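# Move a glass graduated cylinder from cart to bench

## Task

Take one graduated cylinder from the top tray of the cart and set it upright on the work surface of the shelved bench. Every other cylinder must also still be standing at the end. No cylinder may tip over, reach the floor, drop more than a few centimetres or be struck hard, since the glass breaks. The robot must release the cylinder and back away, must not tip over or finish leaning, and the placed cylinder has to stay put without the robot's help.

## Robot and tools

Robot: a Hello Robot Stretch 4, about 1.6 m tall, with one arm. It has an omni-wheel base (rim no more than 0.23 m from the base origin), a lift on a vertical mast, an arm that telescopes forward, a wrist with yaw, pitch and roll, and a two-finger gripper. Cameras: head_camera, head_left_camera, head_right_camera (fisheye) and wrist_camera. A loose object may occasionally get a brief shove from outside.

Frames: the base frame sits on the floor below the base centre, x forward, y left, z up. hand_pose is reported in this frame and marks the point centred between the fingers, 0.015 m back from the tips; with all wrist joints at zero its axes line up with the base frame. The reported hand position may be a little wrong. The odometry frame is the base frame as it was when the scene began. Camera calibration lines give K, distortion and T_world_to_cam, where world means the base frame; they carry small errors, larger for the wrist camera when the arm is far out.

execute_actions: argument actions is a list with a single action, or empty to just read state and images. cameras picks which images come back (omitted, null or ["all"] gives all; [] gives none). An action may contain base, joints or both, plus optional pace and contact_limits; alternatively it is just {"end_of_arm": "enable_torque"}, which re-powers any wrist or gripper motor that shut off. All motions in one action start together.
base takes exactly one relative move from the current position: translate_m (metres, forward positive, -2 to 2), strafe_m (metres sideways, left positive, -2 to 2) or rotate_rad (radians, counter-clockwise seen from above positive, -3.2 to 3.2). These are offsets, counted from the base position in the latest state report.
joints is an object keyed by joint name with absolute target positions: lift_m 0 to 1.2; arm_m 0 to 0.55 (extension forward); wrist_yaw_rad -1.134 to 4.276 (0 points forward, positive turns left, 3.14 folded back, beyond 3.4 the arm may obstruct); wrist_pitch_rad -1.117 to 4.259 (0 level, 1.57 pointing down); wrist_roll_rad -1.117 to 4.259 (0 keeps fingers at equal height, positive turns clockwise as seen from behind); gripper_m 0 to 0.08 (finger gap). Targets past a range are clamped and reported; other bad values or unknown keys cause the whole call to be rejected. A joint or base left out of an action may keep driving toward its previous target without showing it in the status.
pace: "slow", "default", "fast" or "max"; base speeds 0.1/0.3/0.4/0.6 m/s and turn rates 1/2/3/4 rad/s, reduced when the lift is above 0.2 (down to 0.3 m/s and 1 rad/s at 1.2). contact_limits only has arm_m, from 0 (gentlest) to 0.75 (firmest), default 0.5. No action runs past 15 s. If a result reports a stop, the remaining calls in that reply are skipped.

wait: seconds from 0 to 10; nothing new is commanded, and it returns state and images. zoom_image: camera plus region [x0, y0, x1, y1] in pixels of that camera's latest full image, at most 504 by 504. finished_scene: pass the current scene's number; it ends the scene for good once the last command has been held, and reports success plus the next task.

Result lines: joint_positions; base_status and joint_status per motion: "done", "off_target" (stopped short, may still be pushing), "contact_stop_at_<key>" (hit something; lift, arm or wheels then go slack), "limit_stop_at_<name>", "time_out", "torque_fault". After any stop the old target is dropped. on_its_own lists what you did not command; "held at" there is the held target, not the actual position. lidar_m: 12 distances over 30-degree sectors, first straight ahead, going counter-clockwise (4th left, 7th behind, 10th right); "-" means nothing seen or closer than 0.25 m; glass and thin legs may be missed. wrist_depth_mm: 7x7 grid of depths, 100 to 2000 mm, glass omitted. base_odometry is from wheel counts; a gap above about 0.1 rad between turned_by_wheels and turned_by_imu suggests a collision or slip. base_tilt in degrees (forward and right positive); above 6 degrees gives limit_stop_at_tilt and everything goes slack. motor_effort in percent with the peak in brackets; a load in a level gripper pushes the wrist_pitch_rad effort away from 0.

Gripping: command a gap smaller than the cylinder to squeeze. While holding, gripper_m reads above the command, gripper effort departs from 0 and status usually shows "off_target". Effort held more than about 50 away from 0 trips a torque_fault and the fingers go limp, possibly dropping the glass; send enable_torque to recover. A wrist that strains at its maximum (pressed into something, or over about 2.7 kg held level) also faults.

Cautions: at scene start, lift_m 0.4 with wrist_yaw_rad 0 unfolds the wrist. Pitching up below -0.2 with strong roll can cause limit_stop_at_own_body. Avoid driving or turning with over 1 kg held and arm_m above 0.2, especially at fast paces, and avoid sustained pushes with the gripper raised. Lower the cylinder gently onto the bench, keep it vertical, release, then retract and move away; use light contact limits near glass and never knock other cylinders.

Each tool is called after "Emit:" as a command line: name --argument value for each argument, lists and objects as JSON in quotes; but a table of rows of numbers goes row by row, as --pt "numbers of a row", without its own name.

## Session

Emit:
execute_actions --actions '[{"joints":{"lift_m":0.72,"wrist_yaw_rad":0,"gripper_m":0.08}}]' --cameras '["head_left_camera","head_right_camera"]'

Scene clock: 2.73 s.
base_odometry: x=+0.000 y=+0.000 heading=+0.000 (m, m, rad; odometry frame)
turned_by_wheels: +0.000 (rad since the last result)
turned_by_imu: +0.000 (rad since the last result)
base_tilt: forward=+0.0 right=-0.8 (deg)
lidar_m: 1.12 1.09 1.33 1.37 1.41 1.68 1.95 1.68 1.81 2.04 2.07 1.31
base_status: not commanded
joint_positions: lift_m=+0.720 arm_m=-0.001 wrist_yaw_rad=+0.000 wrist_pitch_rad=-0.010 wrist_roll_rad=-0.014 gripper_m=+0.080
joint_status: all done
motor_effort: lift_m=+23(23) arm_m=+0(0) wrist_yaw_rad=-1(6) wrist_pitch_rad=-7(8) wrist_roll_rad=+0(1) gripper_m=+1(4) wheel_0=+0(0) wheel_1=+0(0) wheel_2=+0(0) (%)
hand_pose: x=+0.3823 y=-0.0874 z=+0.9000 quat_wxyz=(+1.000, -0.007, -0.005, +0.000) (m; base frame)
wrist_depth_mm: 1078 1160 1182 1281 1618 1756 1921 / 1229 1308 1366 1366 1708 1756 1921 / 1366 1430 1537 1281 1708 1808 1863 / 1366 1430 1499 1078 1618 1863 1921 / 842 878 931 991 1042 1808 1863 / 854 891 931 976 1025 1756 1983 / - - 142 991 1042 - -
pictures: head_left_camera, head_right_camera
Images, in order (width x height): head_left_camera 420x672, head_right_camera 420x672.

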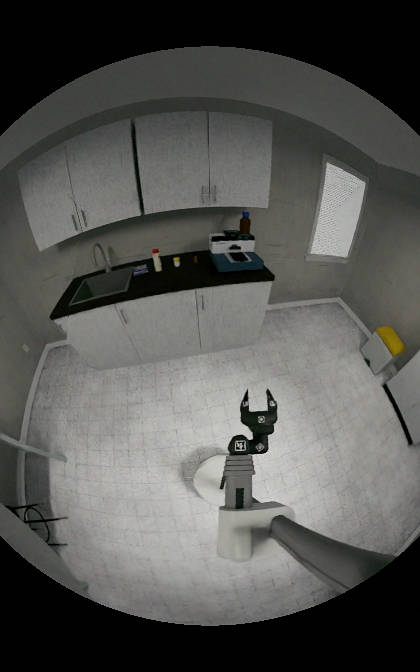

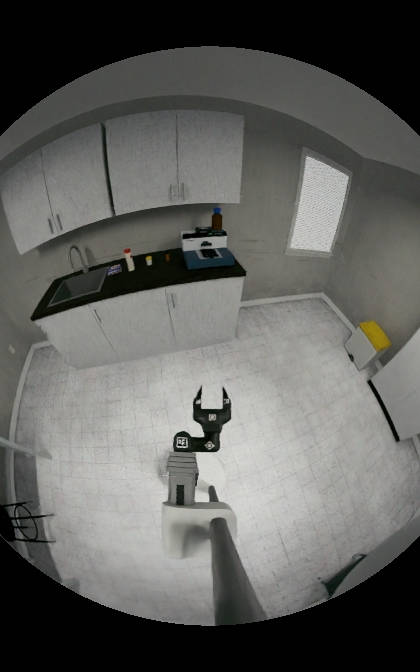

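Emit:
execute_actions --actions '[{"base":{"rotate_rad":-2.5}}]' --cameras '["head_camera","head_left_camera","wrist_camera"]'

Scene clock: 5.37 s.
base_odometry: x=+0.000 y=+0.000 heading=-2.500 (m, m, rad; odometry frame)
turned_by_wheels: -2.500 (rad since the last result)
turned_by_imu: -2.533 (rad since the last result)
base_tilt: forward=+0.1 right=-0.6 (deg)
lidar_m: 1.68 2.46 2.05 2.13 1.25 1.12 1.15 1.43 1.39 1.41 1.79 1.95
base_status: done
joint_positions: lift_m=+0.720 arm_m=-0.001 wrist_yaw_rad=+0.000 wrist_pitch_rad=-0.010 wrist_roll_rad=-0.014 gripper_m=+0.080
joint_status: not commanded
motor_effort: lift_m=+21(23) arm_m=+0(1) wrist_yaw_rad=-1(2) wrist_pitch_rad=-7(7) wrist_roll_rad=-2(2) gripper_m=+1(1) wheel_0=+2(5) wheel_1=+1(9) wheel_2=+0(9) (%)
hand_pose: x=+0.3823 y=-0.0875 z=+0.9001 quat_wxyz=(+1.000, -0.007, -0.005, +0.000) (m; base frame)
wrist_depth_mm: - - - 1863 1708 1537 1430 / - - - 1863 1661 1537 1430 / - - - 1921 1661 1576 1464 / - - - 1863 1708 1576 1430 / - - - 1808 1661 1499 1464 / - - 1808 1756 1708 1499 1430 / - - 142 1756 1756 - -
pictures: head_camera, head_left_camera, wrist_camera
camera_calibration (this result's frames):
wrist_camera: T_world_to_cam=[[0.0126262, -0.999825, -0.0138162, -0.0793856], [0.0109577, 0.0139548, -0.999843, 0.956313], [0.99986, 0.0124728, 0.0111319, -0.242036], [0, 0, 0, 1]] pos_world=[0.232526, -0.089698, 0.95776]
Images, in order (width x height): head_camera 420x560, head_left_camera 420x672, wrist_camera 616x392.

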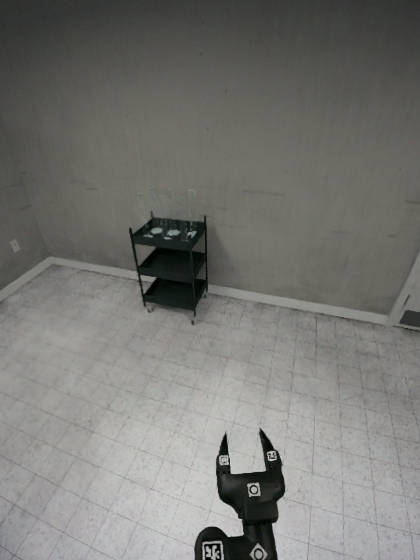

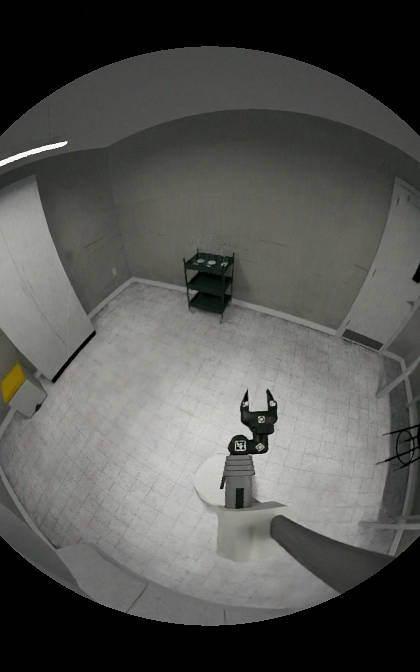

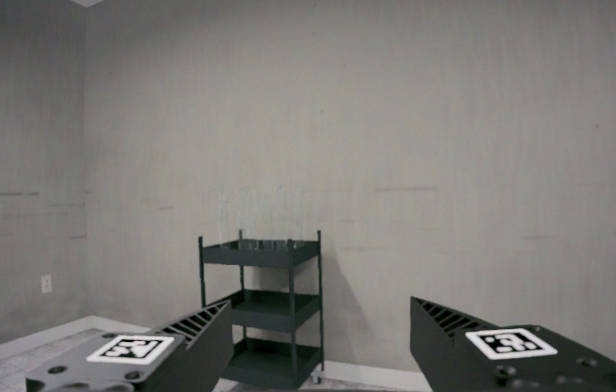

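Emit:
execute_actions --actions '[{"base":{"strafe_m":0.25}}]' --cameras '[]'

Emit:
execute_actions --actions '[{"base":{"translate_m":1.0}}]' --cameras '["head_camera","wrist_camera"]'

Scene clock: 7.57 s.
base_odometry: x=+0.150 y=-0.200 heading=-2.500 (m, m, rad; odometry frame)
turned_by_wheels: +0.000 (rad since the last result)
turned_by_imu: +0.000 (rad since the last result)
base_tilt: forward=+0.1 right=-0.6 (deg)
lidar_m: 1.69 2.05 1.82 1.88 1.79 1.02 1.03 1.34 1.60 1.66 2.10 2.04
base_status: done
joint_positions: lift_m=+0.720 arm_m=-0.001 wrist_yaw_rad=+0.000 wrist_pitch_rad=-0.010 wrist_roll_rad=-0.014 gripper_m=+0.080
joint_status: not commanded
motor_effort: lift_m=+21(22) arm_m=+0(0) wrist_yaw_rad=-1(0) wrist_pitch_rad=-8(8) wrist_roll_rad=-3(1) gripper_m=+0(1) wheel_0=+0(7) wheel_1=-1(9) wheel_2=+1(2) (%)
hand_pose: x=+0.3823 y=-0.0874 z=+0.9001 quat_wxyz=(+1.000, -0.007, -0.005, +0.000) (m; base frame)
wrist_depth_mm: - - - 1863 1808 1576 1464 / - - - 1983 1863 1661 1499 / - - - 1983 1808 1661 1499 / - - - 1983 1808 1618 1537 / - - - 1863 1808 1661 1537 / - - - 1808 1756 1661 1499 / - - 142 1756 1756 - -
pictures: none
No camera images: the call's "cameras" was empty. Leave "cameras" out to get every camera's image.

Scene clock: 12.40 s.
base_odometry: x=-0.651 y=-0.799 heading=-2.500 (m, m, rad; odometry frame)
turned_by_wheels: +0.000 (rad since the last result)
turned_by_imu: +0.001 (rad since the last result)
base_tilt: forward=+0.3 right=-0.6 (deg)
lidar_m: 0.71 1.44 1.47 1.47 1.91 1.96 1.97 2.22 1.99 1.87 1.24 0.71
base_status: done
joint_positions: lift_m=+0.720 arm_m=-0.001 wrist_yaw_rad=+0.000 wrist_pitch_rad=-0.010 wrist_roll_rad=-0.014 gripper_m=+0.080
joint_status: not commanded
motor_effort: lift_m=+22(21) arm_m=-1(1) wrist_yaw_rad=-1(2) wrist_pitch_rad=-8(8) wrist_roll_rad=-1(0) gripper_m=+1(1) wheel_0=+1(6) wheel_1=+1(6) wheel_2=+0(8) (%)
hand_pose: x=+0.3824 y=-0.0874 z=+0.9001 quat_wxyz=(+1.000, -0.007, -0.005, +0.000) (m; base frame)
wrist_depth_mm: 1397 1229 1098 960 878 788 741 / 1397 1255 1078 976 878 788 741 / 1430 1229 1098 976 878 798 750 / 1397 1229 1078 976 891 809 750 / 1430 1229 1078 991 891 809 750 / 1430 1255 866 866 798 788 759 / - - 142 535 488 - -
pictures: head_camera, wrist_camera
camera_calibration (this result's frames):
wrist_camera: T_world_to_cam=[[0.0128714, -0.999822, -0.0138163, -0.0794272], [0.0109543, 0.0139576, -0.999843, 0.956314], [0.999857, 0.0127181, 0.011132, -0.242036], [0, 0, 0, 1]] pos_world=[0.232548, -0.0896826, 0.95776]
Images, in order (width x height): head_camera 420x560, wrist_camera 616x392.

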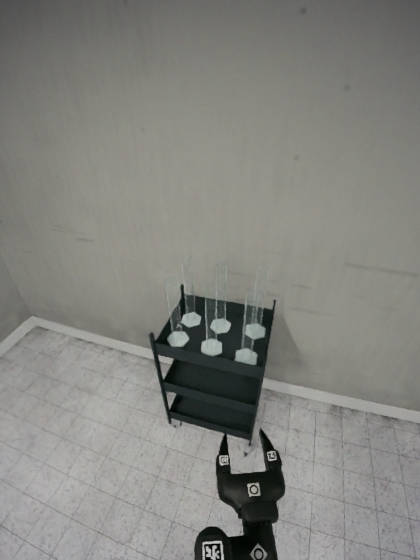

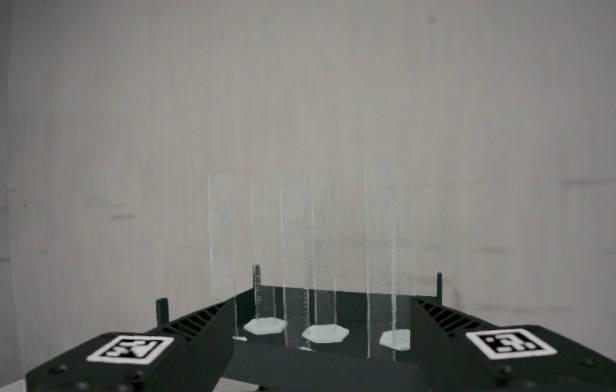

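Emit:
execute_actions --actions '[{"base":{"strafe_m":0.045},"joints":{"arm_m":0.3}}]' --cameras '["wrist_camera"]'

Scene clock: 14.57 s.
base_odometry: x=-0.624 y=-0.835 heading=-2.500 (m, m, rad; odometry frame)
turned_by_wheels: +0.000 (rad since the last result)
turned_by_imu: +0.000 (rad since the last result)
base_tilt: forward=+0.1 right=-0.7 (deg)
lidar_m: 0.73 1.45 1.42 1.44 1.87 1.96 1.98 2.23 2.06 1.92 1.27 0.69
base_status: done
joint_positions: lift_m=+0.720 arm_m=+0.299 wrist_yaw_rad=+0.000 wrist_pitch_rad=-0.010 wrist_roll_rad=-0.014 gripper_m=+0.080
joint_status: all done
motor_effort: lift_m=+22(22) arm_m=+7(7) wrist_yaw_rad=-2(0) wrist_pitch_rad=-8(8) wrist_roll_rad=+0(1) gripper_m=+1(1) wheel_0=+2(9) wheel_1=+0(6) wheel_2=-1(1) (%)
hand_pose: x=+0.6824 y=-0.0874 z=+0.9002 quat_wxyz=(+1.000, -0.007, -0.005, +0.000) (m; base frame)
wrist_depth_mm: 991 878 759 676 627 569 530 / 1008 866 768 691 627 569 525 / 1008 878 778 691 634 574 530 / 1008 866 768 691 634 574 539 / 1008 878 768 699 621 574 530 / 1008 878 750 683 634 554 525 / - - 142 580 535 - -
pictures: wrist_camera
camera_calibration (this result's frames):
wrist_camera: T_world_to_cam=[[0.0129641, -0.999821, -0.0138158, -0.0833325], [0.0109907, 0.0139586, -0.999842, 0.95301], [0.999856, 0.0128102, 0.0111697, -0.542025], [0, 0, 0, 1]] pos_world=[0.532552, -0.0896768, 0.957762]
Images, in order (width x height): wrist_camera 616x392.

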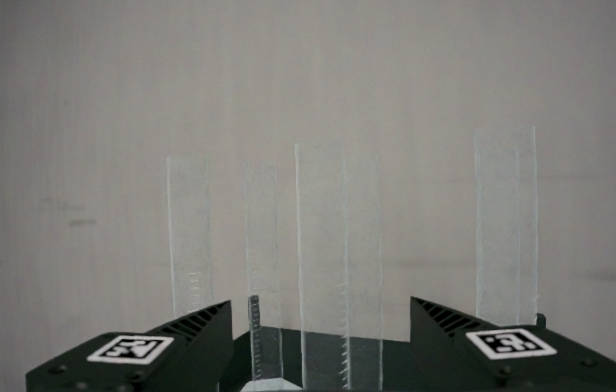

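Width 50 → depth 0.35; extend 0.18.

Emit:
execute_actions --actions '[{"joints":{"arm_m":0.48},"pace":"slow"}]' --cameras '["wrist_camera"]'

Scene clock: 17.70 s.
base_odometry: x=-0.624 y=-0.835 heading=-2.500 (m, m, rad; odometry frame)
turned_by_wheels: +0.000 (rad since the last result)
turned_by_imu: +0.000 (rad since the last result)
base_tilt: forward=+0.1 right=-0.5 (deg)
lidar_m: 0.70 1.43 1.42 1.43 1.84 1.95 2.00 2.28 2.06 1.90 1.25 0.72
base_status: not commanded
joint_positions: lift_m=+0.720 arm_m=+0.479 wrist_yaw_rad=+0.000 wrist_pitch_rad=-0.010 wrist_roll_rad=-0.014 gripper_m=+0.080
joint_status: all done
motor_effort: lift_m=+21(21) arm_m=+7(7) wrist_yaw_rad=-1(2) wrist_pitch_rad=-7(8) wrist_roll_rad=-2(0) gripper_m=+1(2) wheel_0=+1(2) wheel_1=+0(0) wheel_2=-1(1) (%)
hand_pose: x=+0.8623 y=-0.0874 z=+0.9002 quat_wxyz=(+1.000, -0.007, -0.005, +0.000) (m; base frame)
wrist_depth_mm: 741 647 564 504 459 418 392 / 741 647 564 508 462 421 392 / 741 640 564 512 462 421 394 / 741 647 564 517 466 424 389 / 741 647 574 512 466 424 397 / 759 654 559 517 466 413 397 / - - 142 517 466 - -
pictures: wrist_camera
camera_calibration (this result's frames):
wrist_camera: T_world_to_cam=[[0.0128219, -0.999822, -0.0138158, -0.0855734], [0.0109927, 0.013957, -0.999842, 0.95103], [0.999857, 0.012668, 0.0111697, -0.721981], [0, 0, 0, 1]] pos_world=[0.712521, -0.0896857, 0.957762]
Images, in order (width x height): wrist_camera 616x392.

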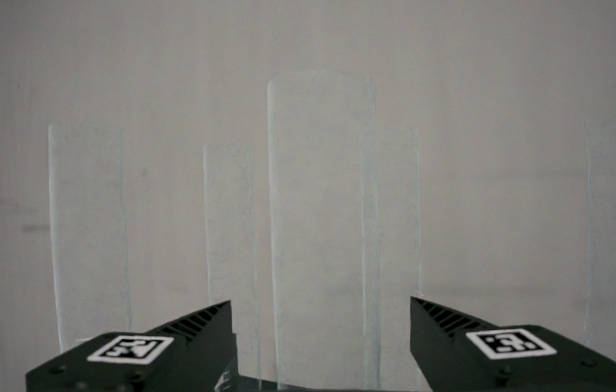

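Emit:
execute_actions --actions '[{"joints":{"gripper_m":0.03},"pace":"slow"}]' --cameras '[]'

Emit:
execute_actions --actions '[{"joints":{"lift_m":1.06},"pace":"slow"}]' --cameras '[]'

Emit:
execute_actions --actions '[{"joints":{"arm_m":0.0}}]' --cameras '[]'

Emit:
execute_actions --actions '[{"base":{"rotate_rad":-2.1},"pace":"slow"}]' --cameras '["head_camera","wrist_camera"]'

Scene clock: 21.97 s.
base_odometry: x=-0.624 y=-0.835 heading=-2.500 (m, m, rad; odometry frame)
turned_by_wheels: +0.000 (rad since the last result)
turned_by_imu: +0.000 (rad since the last result)
base_tilt: forward=+0.0 right=-0.6 (deg)
lidar_m: 0.71 1.42 1.40 1.44 1.86 1.96 1.98 2.25 2.04 1.85 1.26 0.70
base_status: not commanded
joint_positions: lift_m=+0.720 arm_m=+0.479 wrist_yaw_rad=+0.000 wrist_pitch_rad=-0.010 wrist_roll_rad=-0.014 gripper_m=+0.041
joint_status: gripper_m off_target (ended at +0.041, target +0.030)
on_its_own: gripper_m is held at +0.036, not at your +0.030, by its contact guard: the fingers met something
motor_effort: lift_m=+22(21) arm_m=+7(7) wrist_yaw_rad=+0(0) wrist_pitch_rad=-8(7) wrist_roll_rad=+0(1) gripper_m=-36(36) wheel_0=+2(1) wheel_1=+0(0) wheel_2=-1(1) (%)
hand_pose: x=+0.8623 y=-0.0875 z=+0.9002 quat_wxyz=(+1.000, -0.007, -0.005, +0.000) (m; base frame)
wrist_depth_mm: 732 647 564 508 459 421 389 / 741 640 569 512 459 421 392 / 750 647 564 512 462 421 394 / 741 647 569 512 466 421 392 / 732 654 569 512 469 421 397 / 759 647 574 512 445 421 394 / 759 676 105 508 155 - -
pictures: none
No camera images: the call's "cameras" was empty. Leave "cameras" out to get every camera's image.

Scene clock: 25.27 s.
base_odometry: x=-0.624 y=-0.835 heading=-2.500 (m, m, rad; odometry frame)
turned_by_wheels: +0.000 (rad since the last result)
turned_by_imu: +0.000 (rad since the last result)
base_tilt: forward=+0.2 right=-0.6 (deg)
lidar_m: 0.71 1.43 1.42 1.44 1.87 1.95 1.99 2.28 2.05 1.89 1.24 0.69
base_status: not commanded
joint_positions: lift_m=+1.060 arm_m=+0.479 wrist_yaw_rad=+0.000 wrist_pitch_rad=-0.009 wrist_roll_rad=-0.014 gripper_m=+0.041
joint_status: all done
on_its_own: gripper_m is held at +0.036, not at your +0.030, by its contact guard: the fingers met something
motor_effort: lift_m=+24(24) arm_m=+7(7) wrist_yaw_rad=+0(1) wrist_pitch_rad=-13(13) wrist_roll_rad=-1(1) gripper_m=-36(36) wheel_0=+2(2) wheel_1=+0(0) wheel_2=-1(1) (%)
hand_pose: x=+0.8623 y=-0.0875 z=+1.2396 quat_wxyz=(+1.000, -0.007, -0.004, +0.000) (m; base frame)
wrist_depth_mm: 723 640 569 504 462 418 389 / 732 647 569 508 462 421 392 / 732 640 569 508 462 424 392 / 732 647 564 508 462 421 394 / 741 654 564 512 466 421 399 / 750 654 574 512 445 415 399 / 759 683 105 508 155 - -
pictures: none
No camera images: the call's "cameras" was empty. Leave "cameras" out to get every camera's image.

Scene clock: 27.77 s.
base_odometry: x=-0.624 y=-0.835 heading=-2.500 (m, m, rad; odometry frame)
turned_by_wheels: +0.000 (rad since the last result)
turned_by_imu: +0.000 (rad since the last result)
base_tilt: forward=+0.1 right=-0.7 (deg)
lidar_m: 0.36 1.42 1.44 1.43 1.84 1.96 1.98 2.26 2.05 1.86 1.25 0.34
base_status: not commanded
joint_positions: lift_m=+1.060 arm_m=+0.001 wrist_yaw_rad=+0.000 wrist_pitch_rad=-0.008 wrist_roll_rad=-0.014 gripper_m=+0.041
joint_status: all done
on_its_own: gripper_m is held at +0.036, not at your +0.030, by its contact guard: the fingers met something
motor_effort: lift_m=+24(24) arm_m=-7(8) wrist_yaw_rad=+0(2) wrist_pitch_rad=-13(13) wrist_roll_rad=-2(0) gripper_m=-35(35) wheel_0=+2(2) wheel_1=+0(0) wheel_2=-1(1) (%)
hand_pose: x=+0.3848 y=-0.0875 z=+1.2396 quat_wxyz=(+1.000, -0.007, -0.004, +0.000) (m; base frame)
wrist_depth_mm: 1430 1229 1098 976 891 798 750 / 1397 1255 1098 976 904 820 759 / 1430 1255 1098 976 891 809 768 / 1464 1255 1118 991 904 820 759 / 1499 1255 1098 976 891 831 750 / 1464 1281 1118 991 866 809 759 / 1430 1336 105 991 156 - 750
pictures: none
No camera images: the call's "cameras" was empty. Leave "cameras" out to get every camera's image.

Scene clock: 31.13 s.
base_odometry: x=-0.624 y=-0.835 heading=+1.684 (m, m, rad; odometry frame)
turned_by_wheels: -2.100 (rad since the last result)
turned_by_imu: -2.128 (rad since the last result)
base_tilt: forward=+0.2 right=-0.5 (deg)
lidar_m: 0.36 1.96 1.26 0.72 0.72 1.40 1.43 1.42 1.84 1.93 1.97 0.32
base_status: done
joint_positions: lift_m=+1.060 arm_m=+0.001 wrist_yaw_rad=+0.000 wrist_pitch_rad=-0.008 wrist_roll_rad=-0.014 gripper_m=+0.041
joint_status: not commanded
on_its_own: gripper_m is held at +0.036, not at your +0.030, by its contact guard: the fingers met something
motor_effort: lift_m=+23(24) arm_m=-7(7) wrist_yaw_rad=-1(1) wrist_pitch_rad=-13(12) wrist_roll_rad=-3(2) gripper_m=-36(36) wheel_0=+1(6) wheel_1=+1(4) wheel_2=-1(9) (%)
hand_pose: x=+0.3848 y=-0.0874 z=+1.2396 quat_wxyz=(+1.000, -0.007, -0.004, +0.000) (m; base frame)
wrist_depth_mm: - - - - - - - / - - - - - - - / - - - - - - - / - - - - - - - / - - - - - - - / - - - - 1921 - - / - - 105 - 155 - -
pictures: head_camera, wrist_camera
camera_calibration (this result's frames):
wrist_camera: T_world_to_cam=[[0.0126482, -0.999824, -0.0138352, -0.0747016], [0.00912978, 0.0139512, -0.999861, 1.29639], [0.999878, 0.0125201, 0.00930464, -0.246], [0, 0, 0, 1]] pos_world=[0.235079, -0.0896948, 1.29747]
Images, in order (width x height): head_camera 420x560, wrist_camera 616x392.

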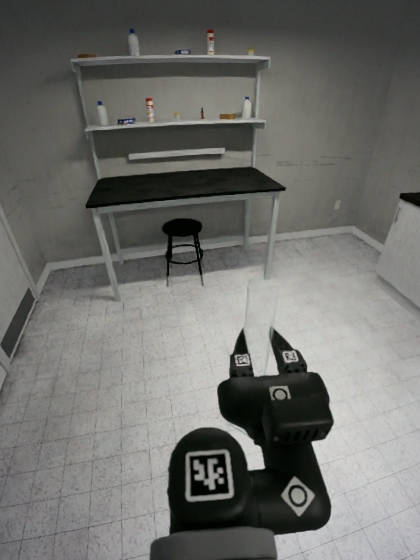

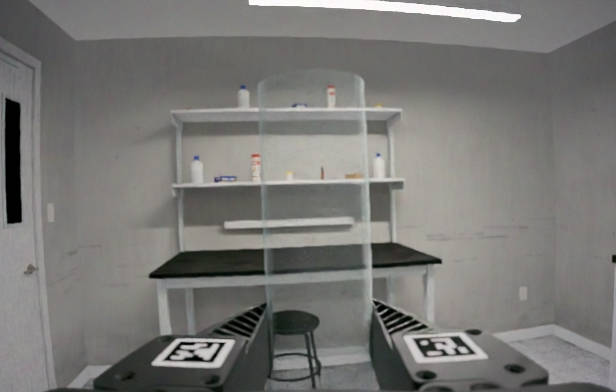

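Emit:
execute_actions --actions '[{"base":{"translate_m":1.25}}]' --cameras '["head_camera"]'

Emit:
execute_actions --actions '[{"joints":{"arm_m":0.5}}]' --cameras '["head_camera"]'

Emit:
execute_actions --actions '[{"joints":{"lift_m":0.975},"pace":"slow"}]' --cameras '[]'

Emit:
execute_actions --actions '[{"joints":{"lift_m":0.96},"pace":"slow"}]' --cameras '[]'

Scene clock: 36.93 s.
base_odometry: x=-0.765 y=+0.407 heading=+1.684 (m, m, rad; odometry frame)
turned_by_wheels: +0.000 (rad since the last result)
turned_by_imu: +0.001 (rad since the last result)
base_tilt: forward=+0.1 right=-0.5 (deg)
lidar_m: 0.34 0.81 1.03 1.33 1.35 1.53 2.64 2.69 1.94 1.73 1.78 0.32
base_status: done
joint_positions: lift_m=+1.060 arm_m=+0.001 wrist_yaw_rad=+0.000 wrist_pitch_rad=-0.008 wrist_roll_rad=-0.014 gripper_m=+0.041
joint_status: not commanded
on_its_own: gripper_m is held at +0.036, not at your +0.030, by its contact guard: the fingers met something
motor_effort: lift_m=+23(24) arm_m=-7(7) wrist_yaw_rad=-1(2) wrist_pitch_rad=-13(13) wrist_roll_rad=-1(1) gripper_m=-35(36) wheel_0=+1(3) wheel_1=+0(5) wheel_2=+0(11) (%)
hand_pose: x=+0.3848 y=-0.0874 z=+1.2396 quat_wxyz=(+1.000, -0.007, -0.004, +0.000) (m; base frame)
wrist_depth_mm: 1060 1138 1160 1160 1255 1499 1537 / 1281 1308 1366 1430 1464 1499 1537 / 1255 1308 1366 1430 1430 1499 1537 / 1281 1308 1366 1397 1464 1537 1576 / 1281 1336 1336 1430 1464 1499 1537 / 1229 1229 1229 1182 1138 1138 1576 / 831 854 105 798 155 - 778
pictures: head_camera
Images, in order (width x height): head_camera 420x560.

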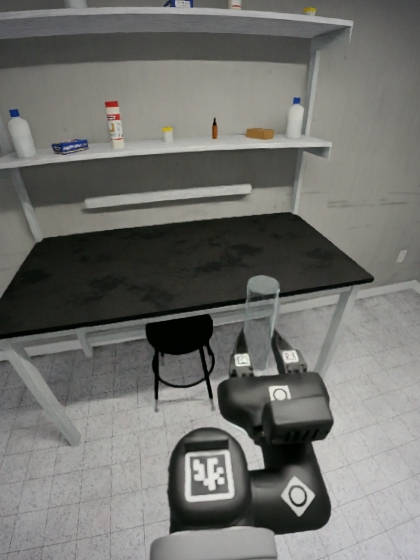

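Scene clock: 39.47 s.
base_odometry: x=-0.765 y=+0.407 heading=+1.684 (m, m, rad; odometry frame)
turned_by_wheels: +0.000 (rad since the last result)
turned_by_imu: +0.000 (rad since the last result)
base_tilt: forward=+0.2 right=-0.6 (deg)
lidar_m: 0.80 0.81 1.04 1.30 1.35 1.51 2.66 2.67 1.97 1.75 1.77 0.89
base_status: not commanded
joint_positions: lift_m=+1.060 arm_m=+0.499 wrist_yaw_rad=+0.000 wrist_pitch_rad=-0.009 wrist_roll_rad=-0.014 gripper_m=+0.041
joint_status: all done
on_its_own: gripper_m is held at +0.036, not at your +0.030, by its contact guard: the fingers met something
motor_effort: lift_m=+23(23) arm_m=+7(8) wrist_yaw_rad=-1(1) wrist_pitch_rad=-13(13) wrist_roll_rad=-1(1) gripper_m=-36(36) wheel_0=+1(1) wheel_1=+0(0) wheel_2=-1(1) (%)
hand_pose: x=+0.8824 y=-0.0874 z=+1.2396 quat_wxyz=(+1.000, -0.007, -0.004, +0.000) (m; base frame)
wrist_depth_mm: 831 878 878 917 931 960 1025 / 842 866 891 904 931 976 1008 / 831 627 732 904 931 866 991 / 831 866 891 931 946 976 1025 / 831 866 891 917 946 991 1025 / 842 854 878 946 931 960 1008 / 842 854 105 798 156 - 768
pictures: head_camera
Images, in order (width x height): head_camera 420x560.

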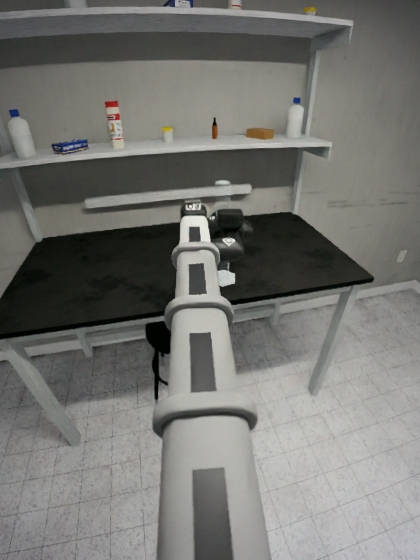

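Scene clock: 41.07 s.
base_odometry: x=-0.765 y=+0.407 heading=+1.684 (m, m, rad; odometry frame)
turned_by_wheels: +0.000 (rad since the last result)
turned_by_imu: +0.000 (rad since the last result)
base_tilt: forward=+0.3 right=-0.6 (deg)
lidar_m: 0.79 0.81 1.03 1.31 1.35 1.53 2.66 2.70 1.93 1.73 1.75 0.90
base_status: not commanded
joint_positions: lift_m=+0.975 arm_m=+0.499 wrist_yaw_rad=+0.000 wrist_pitch_rad=-0.009 wrist_roll_rad=-0.014 gripper_m=+0.041
joint_status: all done
on_its_own: gripper_m is held at +0.036, not at your +0.030, by its contact guard: the fingers met something
motor_effort: lift_m=+14(22) arm_m=+7(7) wrist_yaw_rad=-1(2) wrist_pitch_rad=-13(13) wrist_roll_rad=-2(2) gripper_m=-36(36) wheel_0=+1(1) wheel_1=+0(0) wheel_2=-1(1) (%)
hand_pose: x=+0.8824 y=-0.0874 z=+1.1554 quat_wxyz=(+1.000, -0.007, -0.004, +0.000) (m; base frame)
wrist_depth_mm: 842 854 891 931 946 960 1025 / 842 627 866 904 946 750 1008 / 820 854 878 904 931 960 831 / 831 842 891 917 931 960 1025 / 831 854 878 904 931 960 1042 / 842 878 891 931 878 854 917 / 640 661 105 615 155 - 603
pictures: none
No camera images: the call's "cameras" was empty. Leave "cameras" out to get every camera's image.

Scene clock: 41.90 s.
base_odometry: x=-0.765 y=+0.407 heading=+1.684 (m, m, rad; odometry frame)
turned_by_wheels: +0.000 (rad since the last result)
turned_by_imu: +0.000 (rad since the last result)
base_tilt: forward=+0.0 right=-0.6 (deg)
lidar_m: 0.80 0.82 1.01 1.33 1.35 1.55 2.66 2.69 1.94 1.75 1.77 0.89
base_status: not commanded
joint_positions: lift_m=+0.961 arm_m=+0.499 wrist_yaw_rad=-0.002 wrist_pitch_rad=-0.024 wrist_roll_rad=-0.014 gripper_m=+0.041
joint_status: all done
on_its_own: gripper_m is held at +0.036, not at your +0.030, by its contact guard: the fingers met something; wrist_pitch_rad is at rest, and its effort (+31) is outside its rest range (-23 to +23)
motor_effort: lift_m=+7(15) arm_m=+7(7) wrist_yaw_rad=+5(4) wrist_pitch_rad=+31(31) wrist_roll_rad=-2(3) gripper_m=-35(36) wheel_0=+1(1) wheel_1=+0(0) wheel_2=-1(1) (%)
hand_pose: x=+0.8822 y=-0.0878 z=+1.1442 quat_wxyz=(+1.000, -0.007, -0.012, -0.001) (m; base frame)
wrist_depth_mm: 842 854 878 917 976 1008 1025 / 854 866 891 931 960 788 1025 / 750 798 878 917 960 931 778 / 831 866 904 931 946 991 1025 / 831 842 878 917 960 976 1008 / 831 854 878 904 946 904 1008 / 661 683 105 640 156 - 621
pictures: none
No camera images: the call's "cameras" was empty. Leave "cameras" out to get every camera's image.

Emit:
execute_actions --actions '[{"joints":{"lift_m":0.99},"pace":"slow"}]' --cameras '[]'

Emit:
execute_actions --actions '[{"base":{"translate_m":0.15},"pace":"slow"}]' --cameras '[]'

Emit:
execute_actions --actions '[{"joints":{"lift_m":0.964},"pace":"slow"}]' --cameras '[]'

Emit:
execute_actions --actions '[{"joints":{"gripper_m":0.08},"pace":"slow"}]' --cameras '[]'

Emit:
execute_actions --actions '[{"joints":{"arm_m":0}}]' --cameras '["head_camera"]'

Scene clock: 43.30 s.
base_odometry: x=-0.765 y=+0.407 heading=+1.684 (m, m, rad; odometry frame)
turned_by_wheels: +0.000 (rad since the last result)
turned_by_imu: +0.000 (rad since the last result)
base_tilt: forward=+0.2 right=-0.7 (deg)
lidar_m: 0.79 0.82 1.05 1.33 1.34 1.53 2.66 2.69 1.92 1.72 1.76 0.89
base_status: not commanded
joint_positions: lift_m=+0.990 arm_m=+0.499 wrist_yaw_rad=+0.000 wrist_pitch_rad=-0.009 wrist_roll_rad=-0.014 gripper_m=+0.041
joint_status: all done
on_its_own: gripper_m is held at +0.036, not at your +0.030, by its contact guard: the fingers met something
motor_effort: lift_m=+24(25) arm_m=+7(7) wrist_yaw_rad=-1(4) wrist_pitch_rad=-13(31) wrist_roll_rad=+0(3) gripper_m=-36(36) wheel_0=+1(1) wheel_1=+0(0) wheel_2=-2(1) (%)
hand_pose: x=+0.8824 y=-0.0874 z=+1.1696 quat_wxyz=(+1.000, -0.007, -0.004, +0.000) (m; base frame)
wrist_depth_mm: 842 854 891 917 946 960 1025 / 831 866 878 917 946 778 1025 / 750 798 878 917 946 946 778 / 842 866 891 931 960 991 1008 / 842 854 878 904 946 991 1025 / 831 854 878 904 931 904 1025 / 683 699 105 640 155 - 621
pictures: none
No camera images: the call's "cameras" was empty. Leave "cameras" out to get every camera's image.

Scene clock: 46.07 s.
base_odometry: x=-0.782 y=+0.556 heading=+1.684 (m, m, rad; odometry frame)
turned_by_wheels: +0.000 (rad since the last result)
turned_by_imu: +0.000 (rad since the last result)
base_tilt: forward=+0.1 right=-0.6 (deg)
lidar_m: 0.66 0.68 0.84 1.34 1.35 1.68 2.78 2.83 1.93 1.72 1.74 0.74
base_status: done
joint_positions: lift_m=+0.990 arm_m=+0.499 wrist_yaw_rad=+0.000 wrist_pitch_rad=-0.009 wrist_roll_rad=-0.014 gripper_m=+0.041
joint_status: not commanded
on_its_own: gripper_m is held at +0.036, not at your +0.030, by its contact guard: the fingers met something
motor_effort: lift_m=+24(24) arm_m=+7(7) wrist_yaw_rad=-1(1) wrist_pitch_rad=-13(13) wrist_roll_rad=-2(2) gripper_m=-35(35) wheel_0=+1(6) wheel_1=+2(2) wheel_2=+0(6) (%)
hand_pose: x=+0.8824 y=-0.0874 z=+1.1696 quat_wxyz=(+1.000, -0.007, -0.004, +0.000) (m; base frame)
wrist_depth_mm: 597 723 750 759 798 831 683 / 473 449 477 496 504 569 569 / 691 715 759 768 788 820 759 / 699 723 741 768 798 831 809 / 699 715 732 707 788 809 809 / 699 723 750 778 778 820 809 / 691 683 105 647 156 - 621
pictures: none
No camera images: the call's "cameras" was empty. Leave "cameras" out to get every camera's image.

Scene clock: 47.07 s.
base_odometry: x=-0.782 y=+0.556 heading=+1.684 (m, m, rad; odometry frame)
turned_by_wheels: +0.000 (rad since the last result)
turned_by_imu: +0.000 (rad since the last result)
base_tilt: forward=+0.0 right=-0.8 (deg)
lidar_m: 0.64 0.66 0.88 1.33 1.38 1.67 2.80 2.82 1.93 1.72 1.73 0.72
base_status: not commanded
joint_positions: lift_m=+0.965 arm_m=+0.499 wrist_yaw_rad=+0.000 wrist_pitch_rad=-0.019 wrist_roll_rad=-0.013 gripper_m=+0.041
joint_status: all done
on_its_own: gripper_m is held at +0.036, not at your +0.030, by its contact guard: the fingers met something
motor_effort: lift_m=+10(23) arm_m=+7(7) wrist_yaw_rad=+1(0) wrist_pitch_rad=+17(17) wrist_roll_rad=-4(4) gripper_m=-36(35) wheel_0=+1(1) wheel_1=+2(2) wheel_2=+0(0) (%)
hand_pose: x=+0.8823 y=-0.0875 z=+1.1469 quat_wxyz=(+1.000, -0.007, -0.009, +0.000) (m; base frame)
wrist_depth_mm: 597 732 750 768 798 831 741 / 459 449 462 477 535 539 530 / 707 715 750 768 809 831 759 / 699 732 750 778 798 831 809 / 699 699 691 759 788 831 820 / 699 715 741 778 778 809 798 / 661 668 105 627 155 - 615
pictures: none
No camera images: the call's "cameras" was empty. Leave "cameras" out to get every camera's image.

Scene clock: 48.57 s.
base_odometry: x=-0.782 y=+0.556 heading=+1.684 (m, m, rad; odometry frame)
turned_by_wheels: +0.000 (rad since the last result)
turned_by_imu: +0.000 (rad since the last result)
base_tilt: forward=+0.0 right=-0.7 (deg)
lidar_m: 0.66 0.68 0.85 1.31 1.37 1.70 2.79 2.82 1.92 1.72 1.73 0.74
base_status: not commanded
joint_positions: lift_m=+0.964 arm_m=+0.499 wrist_yaw_rad=+0.000 wrist_pitch_rad=-0.011 wrist_roll_rad=-0.014 gripper_m=+0.080
joint_status: all done
motor_effort: lift_m=+15(15) arm_m=+7(7) wrist_yaw_rad=+0(1) wrist_pitch_rad=-7(18) wrist_roll_rad=-3(2) gripper_m=+1(36) wheel_0=+1(1) wheel_1=+1(2) wheel_2=+1(1) (%)
hand_pose: x=+0.8824 y=-0.0875 z=+1.1448 quat_wxyz=(+1.000, -0.007, -0.005, +0.000) (m; base frame)
wrist_depth_mm: 597 723 732 768 798 820 683 / 452 477 500 512 517 521 580 / 699 723 750 778 778 820 788 / 699 723 741 778 798 820 831 / 699 723 732 715 788 831 820 / 707 723 759 768 798 820 778 / - - 142 627 585 - -
pictures: none
No camera images: the call's "cameras" was empty. Leave "cameras" out to get every camera's image.

Scene clock: 51.10 s.
base_odometry: x=-0.782 y=+0.556 heading=+1.684 (m, m, rad; odometry frame)
turned_by_wheels: +0.000 (rad since the last result)
turned_by_imu: +0.000 (rad since the last result)
base_tilt: forward=+0.0 right=-0.6 (deg)
lidar_m: 0.65 0.66 0.83 1.33 1.37 1.68 2.81 2.83 1.91 1.71 1.72 0.75
base_status: not commanded
joint_positions: lift_m=+0.964 arm_m=+0.001 wrist_yaw_rad=+0.000 wrist_pitch_rad=-0.010 wrist_roll_rad=-0.014 gripper_m=+0.080
joint_status: all done
motor_effort: lift_m=+14(15) arm_m=-7(7) wrist_yaw_rad=-1(1) wrist_pitch_rad=-8(8) wrist_roll_rad=-2(2) gripper_m=+1(1) wheel_0=+1(1) wheel_1=+1(1) wheel_2=+1(1) (%)
hand_pose: x=+0.3848 y=-0.0875 z=+1.1447 quat_wxyz=(+1.000, -0.007, -0.005, +0.000) (m; base frame)
wrist_depth_mm: 1160 1160 1205 1255 1281 1336 1430 / 1138 1160 1205 1229 1281 1336 1397 / 1042 1138 1182 1255 1308 1205 1366 / 1160 1182 1229 1281 1336 1336 1397 / 1160 1182 1229 1308 1281 1308 1397 / 904 917 917 904 878 820 809 / - - 142 621 591 - -
pictures: head_camera
Images, in order (width x height): head_camera 420x560.

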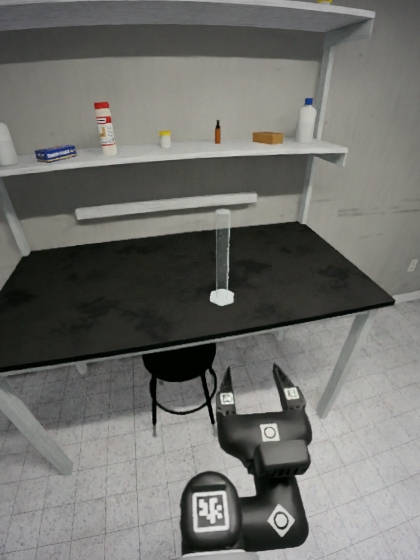

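Emit:
finished_scene --scene 2

The scene is finished: the task was done.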